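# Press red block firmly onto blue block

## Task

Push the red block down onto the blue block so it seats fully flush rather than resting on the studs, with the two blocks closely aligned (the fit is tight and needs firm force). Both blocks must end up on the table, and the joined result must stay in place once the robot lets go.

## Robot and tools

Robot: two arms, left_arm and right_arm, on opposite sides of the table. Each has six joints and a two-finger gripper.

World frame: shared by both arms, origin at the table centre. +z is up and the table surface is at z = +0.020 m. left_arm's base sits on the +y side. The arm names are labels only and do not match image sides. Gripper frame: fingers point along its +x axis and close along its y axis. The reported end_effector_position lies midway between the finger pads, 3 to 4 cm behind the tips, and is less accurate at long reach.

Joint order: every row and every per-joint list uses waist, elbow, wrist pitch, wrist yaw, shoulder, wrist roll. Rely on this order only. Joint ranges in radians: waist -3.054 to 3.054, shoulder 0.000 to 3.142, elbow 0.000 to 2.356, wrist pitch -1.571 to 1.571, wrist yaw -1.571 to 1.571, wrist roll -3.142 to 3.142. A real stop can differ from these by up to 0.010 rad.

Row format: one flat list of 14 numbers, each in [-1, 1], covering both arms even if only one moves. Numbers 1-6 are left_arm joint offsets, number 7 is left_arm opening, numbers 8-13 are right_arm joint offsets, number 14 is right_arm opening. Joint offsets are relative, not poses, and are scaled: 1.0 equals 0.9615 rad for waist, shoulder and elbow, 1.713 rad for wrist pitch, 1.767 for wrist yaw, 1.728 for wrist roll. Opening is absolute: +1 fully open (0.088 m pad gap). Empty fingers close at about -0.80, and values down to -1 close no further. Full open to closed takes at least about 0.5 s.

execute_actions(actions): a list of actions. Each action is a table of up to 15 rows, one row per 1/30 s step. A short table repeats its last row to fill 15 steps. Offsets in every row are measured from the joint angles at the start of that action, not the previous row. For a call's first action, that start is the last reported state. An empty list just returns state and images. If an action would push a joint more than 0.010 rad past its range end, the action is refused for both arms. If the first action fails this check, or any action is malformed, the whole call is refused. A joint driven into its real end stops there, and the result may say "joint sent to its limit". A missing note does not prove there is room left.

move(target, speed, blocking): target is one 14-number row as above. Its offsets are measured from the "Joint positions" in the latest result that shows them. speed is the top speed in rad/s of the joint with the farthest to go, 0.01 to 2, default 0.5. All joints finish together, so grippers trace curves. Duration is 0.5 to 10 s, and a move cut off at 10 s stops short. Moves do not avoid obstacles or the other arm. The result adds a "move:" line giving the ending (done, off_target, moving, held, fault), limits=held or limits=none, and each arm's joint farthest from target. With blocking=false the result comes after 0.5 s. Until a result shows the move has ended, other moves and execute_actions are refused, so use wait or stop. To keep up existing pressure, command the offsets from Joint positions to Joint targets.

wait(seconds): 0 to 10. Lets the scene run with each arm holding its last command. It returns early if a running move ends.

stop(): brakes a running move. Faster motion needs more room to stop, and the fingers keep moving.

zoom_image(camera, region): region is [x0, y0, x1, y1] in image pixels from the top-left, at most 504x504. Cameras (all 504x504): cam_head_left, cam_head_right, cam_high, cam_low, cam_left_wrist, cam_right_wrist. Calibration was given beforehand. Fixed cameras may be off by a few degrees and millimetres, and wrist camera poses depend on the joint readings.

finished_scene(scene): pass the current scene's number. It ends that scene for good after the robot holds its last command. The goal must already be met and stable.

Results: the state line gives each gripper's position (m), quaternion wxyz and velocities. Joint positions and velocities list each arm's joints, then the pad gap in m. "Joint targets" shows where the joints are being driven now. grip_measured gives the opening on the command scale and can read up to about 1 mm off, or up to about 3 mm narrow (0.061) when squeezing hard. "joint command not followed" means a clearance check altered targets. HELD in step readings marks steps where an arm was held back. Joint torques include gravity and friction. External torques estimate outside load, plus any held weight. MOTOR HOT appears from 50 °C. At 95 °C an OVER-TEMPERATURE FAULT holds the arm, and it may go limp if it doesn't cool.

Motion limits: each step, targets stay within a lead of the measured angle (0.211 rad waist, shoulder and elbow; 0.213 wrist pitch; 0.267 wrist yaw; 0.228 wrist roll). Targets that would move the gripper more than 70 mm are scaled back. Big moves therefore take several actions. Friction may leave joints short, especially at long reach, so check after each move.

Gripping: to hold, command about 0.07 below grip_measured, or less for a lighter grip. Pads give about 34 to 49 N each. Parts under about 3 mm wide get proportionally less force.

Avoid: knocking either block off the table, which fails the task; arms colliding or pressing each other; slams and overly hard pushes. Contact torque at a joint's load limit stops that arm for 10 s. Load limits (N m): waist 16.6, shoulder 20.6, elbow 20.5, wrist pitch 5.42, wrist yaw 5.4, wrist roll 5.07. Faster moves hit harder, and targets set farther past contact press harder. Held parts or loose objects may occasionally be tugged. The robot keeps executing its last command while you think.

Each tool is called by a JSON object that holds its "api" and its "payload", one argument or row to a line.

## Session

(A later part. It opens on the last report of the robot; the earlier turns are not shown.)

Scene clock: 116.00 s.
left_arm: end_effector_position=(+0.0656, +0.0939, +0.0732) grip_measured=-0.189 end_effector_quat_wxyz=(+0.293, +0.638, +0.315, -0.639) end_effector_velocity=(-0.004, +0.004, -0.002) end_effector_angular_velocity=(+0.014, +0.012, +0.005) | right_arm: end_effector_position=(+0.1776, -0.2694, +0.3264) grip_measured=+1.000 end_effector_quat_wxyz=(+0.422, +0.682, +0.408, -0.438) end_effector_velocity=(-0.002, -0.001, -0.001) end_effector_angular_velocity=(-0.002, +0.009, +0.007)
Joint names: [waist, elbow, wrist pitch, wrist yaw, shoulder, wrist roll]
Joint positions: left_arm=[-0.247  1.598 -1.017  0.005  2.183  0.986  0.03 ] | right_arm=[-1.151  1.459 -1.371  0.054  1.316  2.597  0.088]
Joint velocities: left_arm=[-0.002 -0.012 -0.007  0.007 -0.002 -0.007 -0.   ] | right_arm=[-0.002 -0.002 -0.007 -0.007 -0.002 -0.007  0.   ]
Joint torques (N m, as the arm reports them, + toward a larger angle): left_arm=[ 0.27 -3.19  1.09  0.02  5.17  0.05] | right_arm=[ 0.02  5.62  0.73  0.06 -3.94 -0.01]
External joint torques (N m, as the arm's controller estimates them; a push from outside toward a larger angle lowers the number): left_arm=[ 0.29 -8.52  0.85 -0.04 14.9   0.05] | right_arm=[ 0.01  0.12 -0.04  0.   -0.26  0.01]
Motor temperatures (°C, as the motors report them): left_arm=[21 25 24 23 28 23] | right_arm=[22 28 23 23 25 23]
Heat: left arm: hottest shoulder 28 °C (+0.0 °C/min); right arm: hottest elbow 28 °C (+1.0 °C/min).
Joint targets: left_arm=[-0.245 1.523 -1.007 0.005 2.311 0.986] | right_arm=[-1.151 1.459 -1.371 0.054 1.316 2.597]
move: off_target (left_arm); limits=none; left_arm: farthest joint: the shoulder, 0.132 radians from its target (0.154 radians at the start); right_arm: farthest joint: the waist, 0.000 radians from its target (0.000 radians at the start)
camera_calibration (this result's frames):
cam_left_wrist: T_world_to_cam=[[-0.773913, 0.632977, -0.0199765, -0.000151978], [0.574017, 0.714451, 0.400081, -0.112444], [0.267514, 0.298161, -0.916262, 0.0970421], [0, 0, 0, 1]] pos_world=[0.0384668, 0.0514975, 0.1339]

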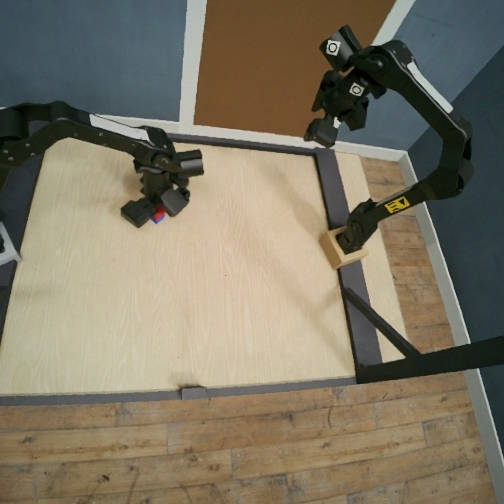

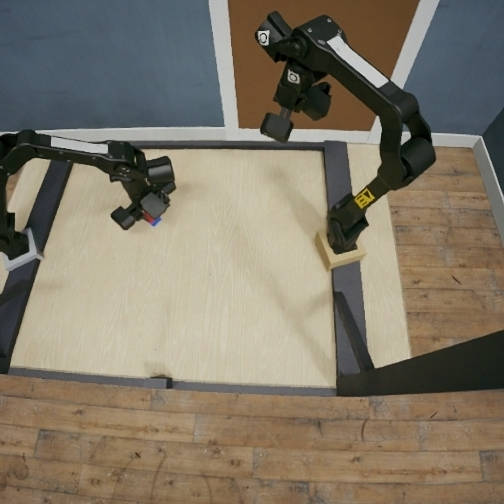

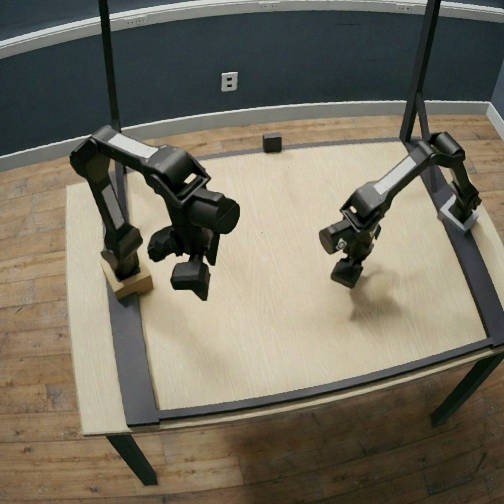

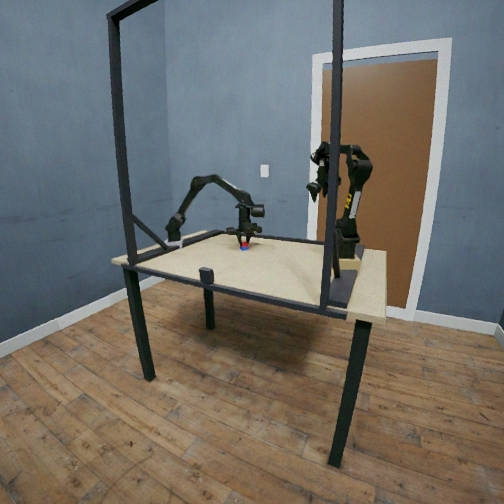

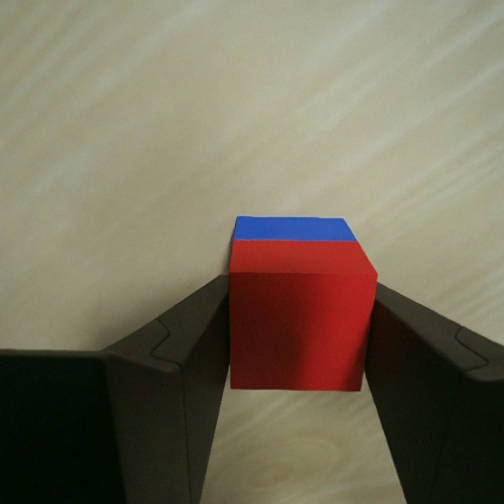

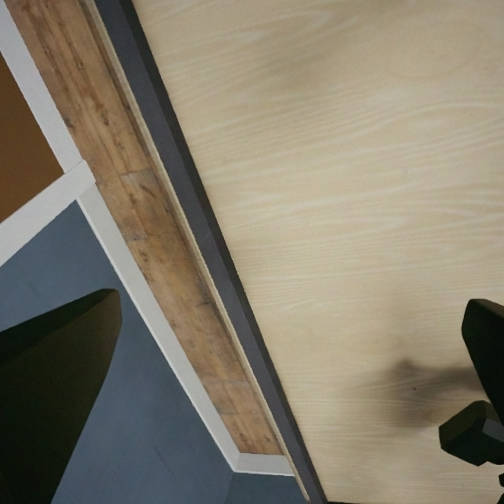

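Seated. Unload, release, lift.

{"api": "move", "payload": {
  "target": [0,0.024,-0.01,0,-0.012,0,-0.28,0,0,0,0,0,0,1],
  "speed": 0.04
}}

{"api": "move", "payload": {
  "target": [0,0,0,0,0,0,0.4,0,0,0,0,0,0,1]
}}

{"api": "move", "payload": {
  "target": [0,0.1,-0.09,0,-0.06,0,0.4,0,0,0,0,0,0,1],
  "speed": 0.3
}}

{"api": "zoom_image", "payload": {
  "camera": "cam_low",
  "region": [225,225,265,260]
}}

Scene clock: 119.87 s.
left_arm: end_effector_position=(+0.0673, +0.0885, +0.0864) grip_measured=-0.189 end_effector_quat_wxyz=(+0.304, +0.637, +0.304, -0.640) end_effector_velocity=(+0.002, +0.001, +0.002) end_effector_angular_velocity=(+0.009, -0.020, +0.005) | right_arm: end_effector_position=(+0.1776, -0.2694, +0.3264) grip_measured=+1.000 end_effector_quat_wxyz=(+0.422, +0.682, +0.408, -0.438) end_effector_velocity=(-0.002, -0.001, -0.001) end_effector_angular_velocity=(-0.002, +0.009, +0.007)
Joint names: [waist, elbow, wrist pitch, wrist yaw, shoulder, wrist roll]
Joint positions: left_arm=[-0.247  1.62  -1.028  0.005  2.162  0.986  0.03 ] | right_arm=[-1.151  1.459 -1.371  0.054  1.316  2.597  0.088]
Joint velocities: left_arm=[-0.002  0.002 -0.007 -0.022 -0.002 -0.007 -0.   ] | right_arm=[-0.002 -0.002 -0.007 -0.007 -0.002 -0.007  0.   ]
Joint torques (N m, as the arm reports them, + toward a larger angle): left_arm=[-0.1   6.84 -0.12  0.06 -9.06 -0.01] | right_arm=[ 0.01  5.62  0.73  0.06 -3.94  0.  ]
External joint torques (N m, as the arm's controller estimates them; a push from outside toward a larger angle lowers the number): left_arm=[-0.05  1.34 -0.44  0.01  0.69 -0.01] | right_arm=[ 0.02  0.14 -0.04 -0.01 -0.31  0.01]
Motor temperatures (°C, as the motors report them): left_arm=[21 25 24 23 28 23] | right_arm=[22 28 23 23 25 23]
Heat: left arm: hottest shoulder 28 °C (+0.0 °C/min); right arm: hottest elbow 28 °C (+1.0 °C/min).
Joint targets: left_arm=[-0.247 1.622 -1.034 0.005 2.171 0.986] | right_arm=[-1.151 1.459 -1.371 0.054 1.316 2.597]
move: done; limits=none; left_arm: farthest joint: the shoulder, 0.010 radians from its target (0.011 radians at the start); right_arm: farthest joint: the waist, 0.000 radians from its target (0.000 radians at the start)
camera_calibration (this result's frames):
cam_left_wrist: T_world_to_cam=[[-0.773604, 0.631991, -0.0460907, 0.00717707], [0.570353, 0.726154, 0.383924, -0.114242], [0.276106, 0.270717, -0.922214, 0.112712], [0, 0, 0, 1]] pos_world=[0.0395903, 0.0479086, 0.148136]

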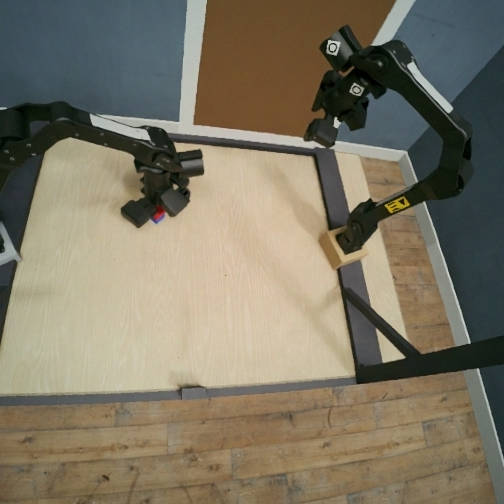

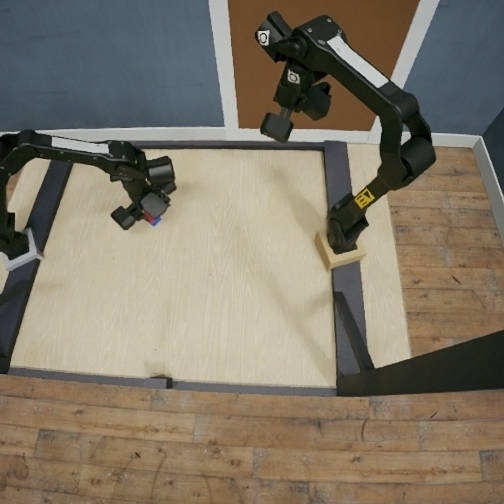

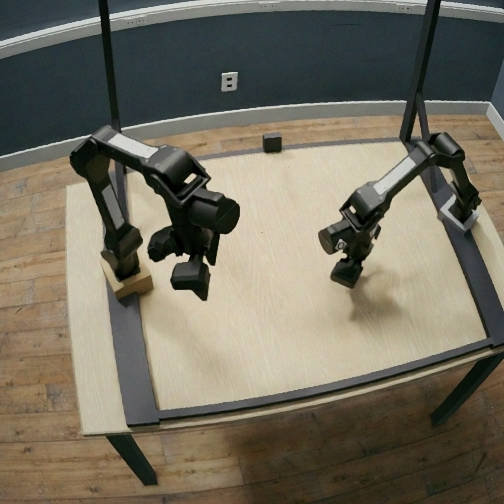

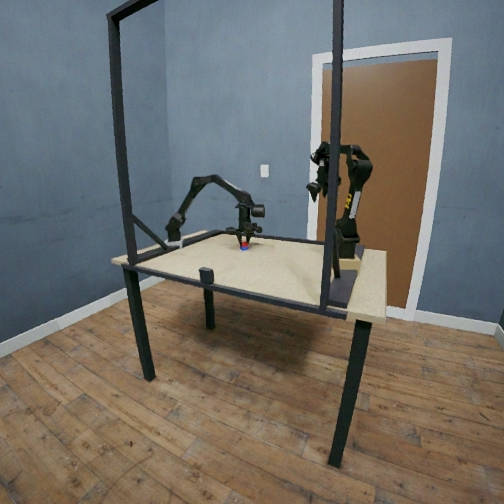

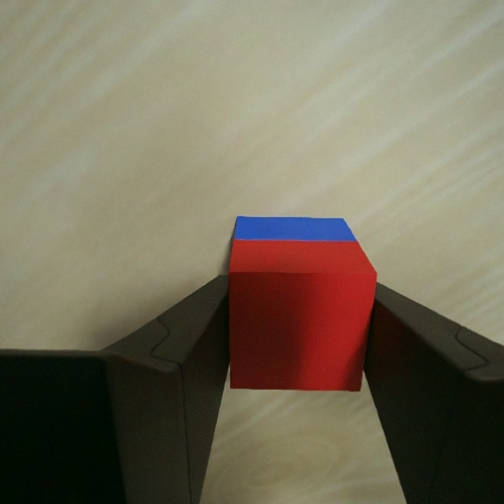

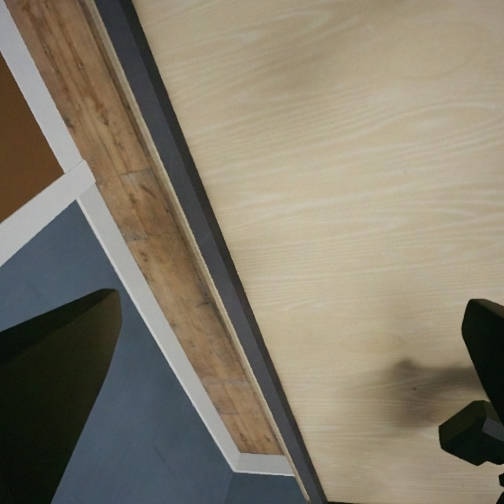

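Scene clock: 120.53 s.
left_arm: end_effector_position=(+0.0673, +0.0886, +0.0864) grip_measured=+0.396 end_effector_quat_wxyz=(+0.304, +0.637, +0.304, -0.640) end_effector_velocity=(-0.000, +0.002, +0.002) end_effector_angular_velocity=(+0.005, -0.006, +0.005) | right_arm: end_effector_position=(+0.1776, -0.2694, +0.3264) grip_measured=+1.000 end_effector_quat_wxyz=(+0.422, +0.682, +0.408, -0.438) end_effector_velocity=(+0.000, +0.001, +0.000) end_effector_angular_velocity=(+0.008, -0.002, +0.007)
Joint names: [waist, elbow, wrist pitch, wrist yaw, shoulder, wrist roll]
Joint positions: left_arm=[-0.247  1.62  -1.029  0.005  2.162  0.986  0.058] | right_arm=[-1.151  1.459 -1.371  0.054  1.316  2.597  0.088]
Joint velocities: left_arm=[-0.002 -0.002 -0.007 -0.007 -0.007 -0.007  0.001] | right_arm=[-0.002 -0.002  0.007 -0.007 -0.002 -0.007  0.   ]
Joint torques (N m, as the arm reports them, + toward a larger angle): left_arm=[  0.     6.4    0.37   0.02 -10.35   0.06] | right_arm=[ 0.01  5.62  0.73  0.06 -3.94 -0.01]
External joint torques (N m, as the arm's controller estimates them; a push from outside toward a larger angle lowers the number): left_arm=[ 0.    0.87  0.06 -0.03 -0.52  0.06] | right_arm=[ 0.01  0.08 -0.06 -0.01 -0.25  0.01]
Motor temperatures (°C, as the motors report them): left_arm=[21 25 24 23 28 23] | right_arm=[22 28 23 23 25 23]
Heat: left arm: hottest shoulder 28 °C (-1.0 °C/min); right arm: hottest elbow 28 °C (+1.0 °C/min).
Joint targets: left_arm=[-0.247 1.620 -1.028 0.005 2.162 0.986] | right_arm=[-1.151 1.459 -1.371 0.054 1.316 2.597]
move: done; limits=none; left_arm: farthest joint: the wrist pitch, 0.001 radians from its target (0.000 radians at the start); right_arm: farthest joint: the waist, 0.000 radians from its target (0.000 radians at the start)
camera_calibration (this result's frames):
cam_left_wrist: T_world_to_cam=[[-0.773609, 0.632008, -0.0457725, 0.007079], [0.570397, 0.726014, 0.384124, -0.114294], [0.276, 0.271053, -0.922146, 0.112669], [0, 0, 0, 1]] pos_world=[0.0395724, 0.0479656, 0.148124]

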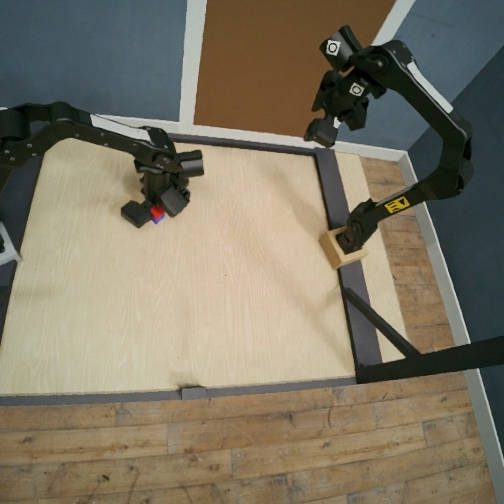

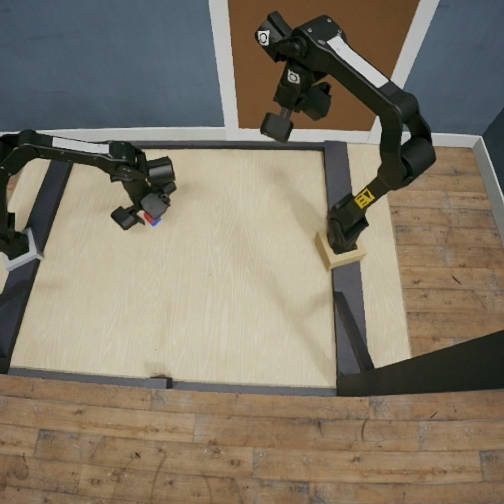

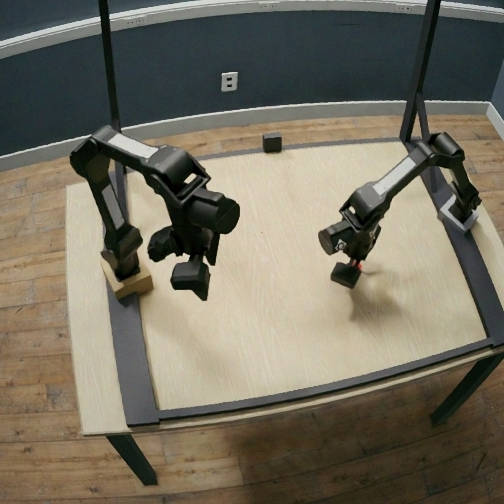

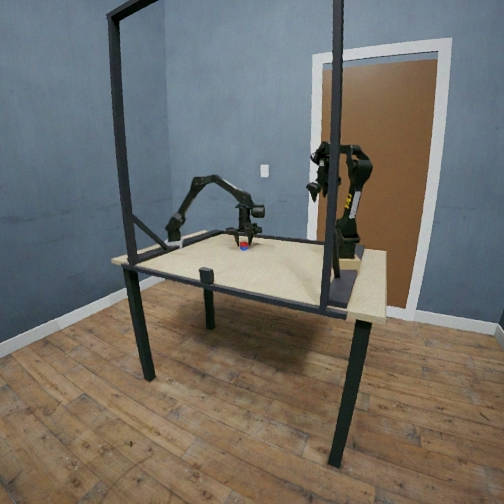

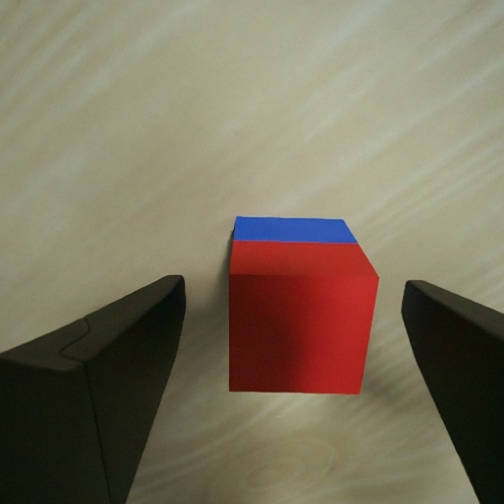

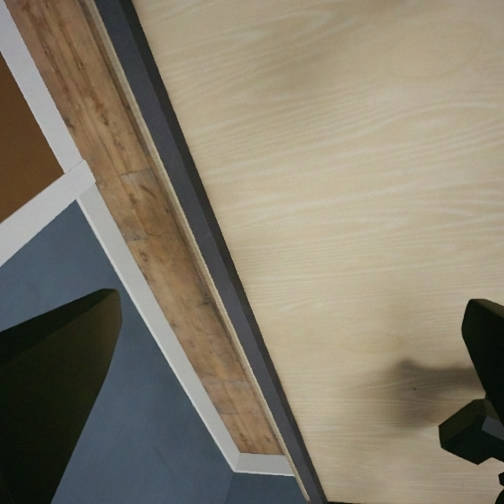

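Scene clock: 121.60 s.
left_arm: end_effector_position=(+0.0652, +0.0954, +0.1253) grip_measured=+0.397 end_effector_quat_wxyz=(+0.297, +0.638, +0.311, -0.639) end_effector_velocity=(-0.001, +0.005, +0.002) end_effector_angular_velocity=(+0.018, -0.002, -0.010) | right_arm: end_effector_position=(+0.1776, -0.2694, +0.3264) grip_measured=+1.000 end_effector_quat_wxyz=(+0.422, +0.682, +0.408, -0.438) end_effector_velocity=(-0.002, -0.003, +0.000) end_effector_angular_velocity=(-0.003, +0.002, +0.016)
Joint names: [waist, elbow, wrist pitch, wrist yaw, shoulder, wrist roll]
Joint positions: left_arm=[-0.247  1.704 -1.18   0.005  2.115  0.986  0.058] | right_arm=[-1.151  1.459 -1.371  0.054  1.316  2.597  0.088]
Joint velocities: left_arm=[-0.002 -0.002 -0.022 -0.007 -0.007  0.007 -0.   ] | right_arm=[-0.007 -0.002 -0.007 -0.007 -0.007 -0.022  0.   ]
Joint torques (N m, as the arm reports them, + toward a larger angle): left_arm=[ -0.02   8.17   0.07   0.   -11.43   0.02] | right_arm=[ 0.01  5.62  0.73  0.06 -3.93  0.  ]
External joint torques (N m, as the arm's controller estimates them; a push from outside toward a larger angle lowers the number): left_arm=[-0.02  2.54 -0.2  -0.05 -1.81  0.02] | right_arm=[ 0.03  0.11 -0.05 -0.01 -0.23  0.01]
Motor temperatures (°C, as the motors report them): left_arm=[21 25 24 23 29 23] | right_arm=[22 28 23 23 25 23]
Heat: left arm: hottest shoulder 29 °C (+0.0 °C/min); right arm: hottest elbow 28 °C (+1.0 °C/min).
Joint targets: left_arm=[-0.247 1.716 -1.183 0.005 2.104 0.986] | right_arm=[-1.151 1.459 -1.371 0.054 1.316 2.597]
move: off_target (left_arm); limits=none; left_arm: farthest joint: the elbow, 0.012 radians from its target (0.096 radians at the start); right_arm: farthest joint: the waist, 0.000 radians from its target (0.000 radians at the start)
camera_calibration (this result's frames):
cam_left_wrist: T_world_to_cam=[[-0.773835, 0.632728, -0.028897, 0.000743117], [0.572749, 0.718501, 0.394607, -0.133695], [0.270442, 0.28881, -0.918395, 0.145446], [0, 0, 0, 1]] pos_world=[0.0378138, 0.0535833, 0.186356]

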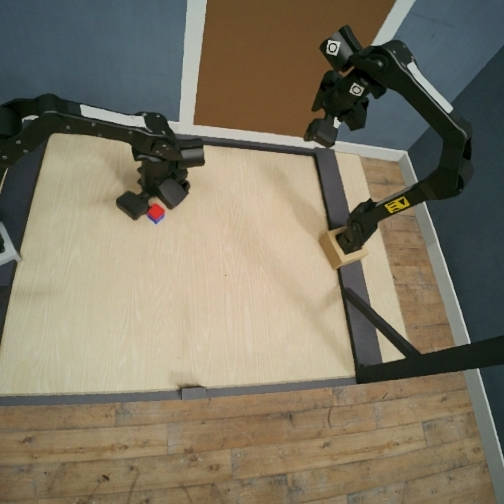

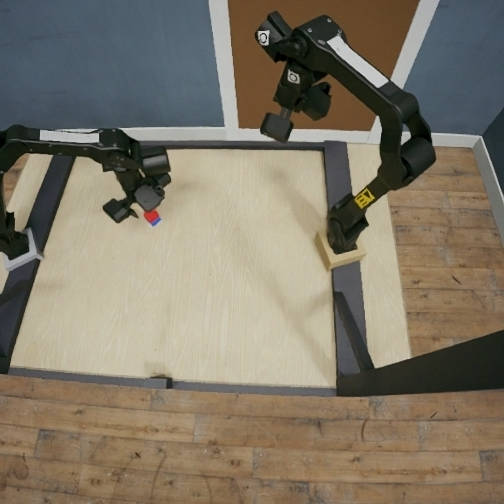

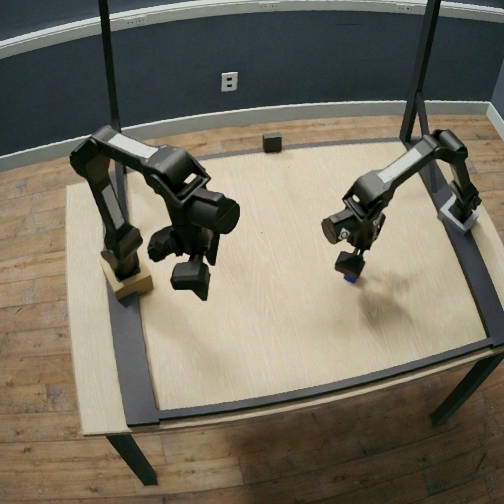

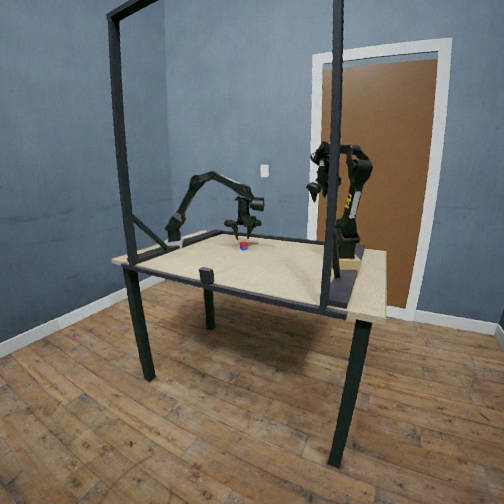

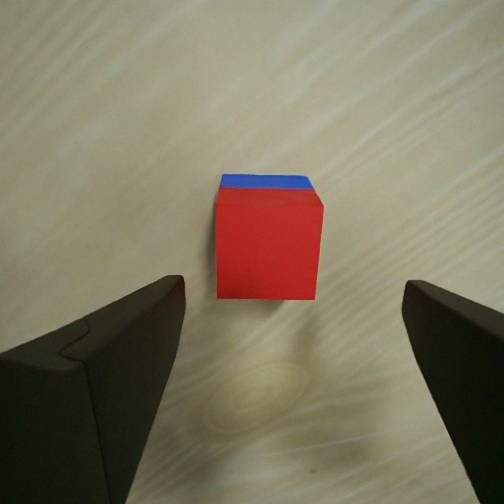

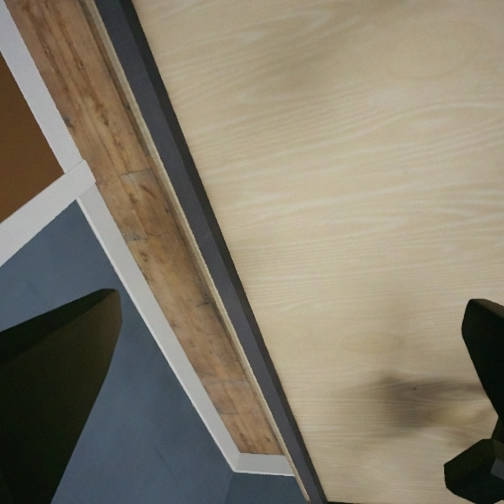

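Region (225, 225, 265, 260) of cam_low's 504x504 image, scaled by 12.600, with more detail than that image has; it fills the top 441 rows of this view, and the rest is white.

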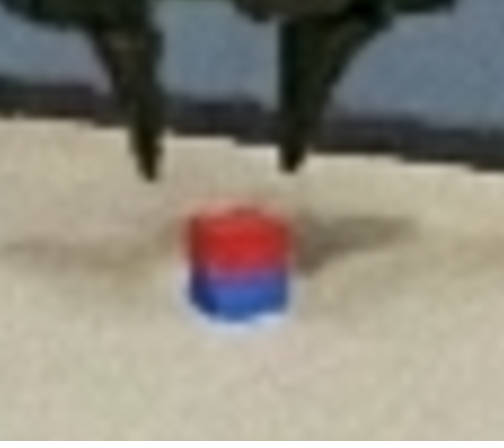

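{"api": "finished_scene", "payload": {
  "scene": 1
}}

The scene is finished: the task was done.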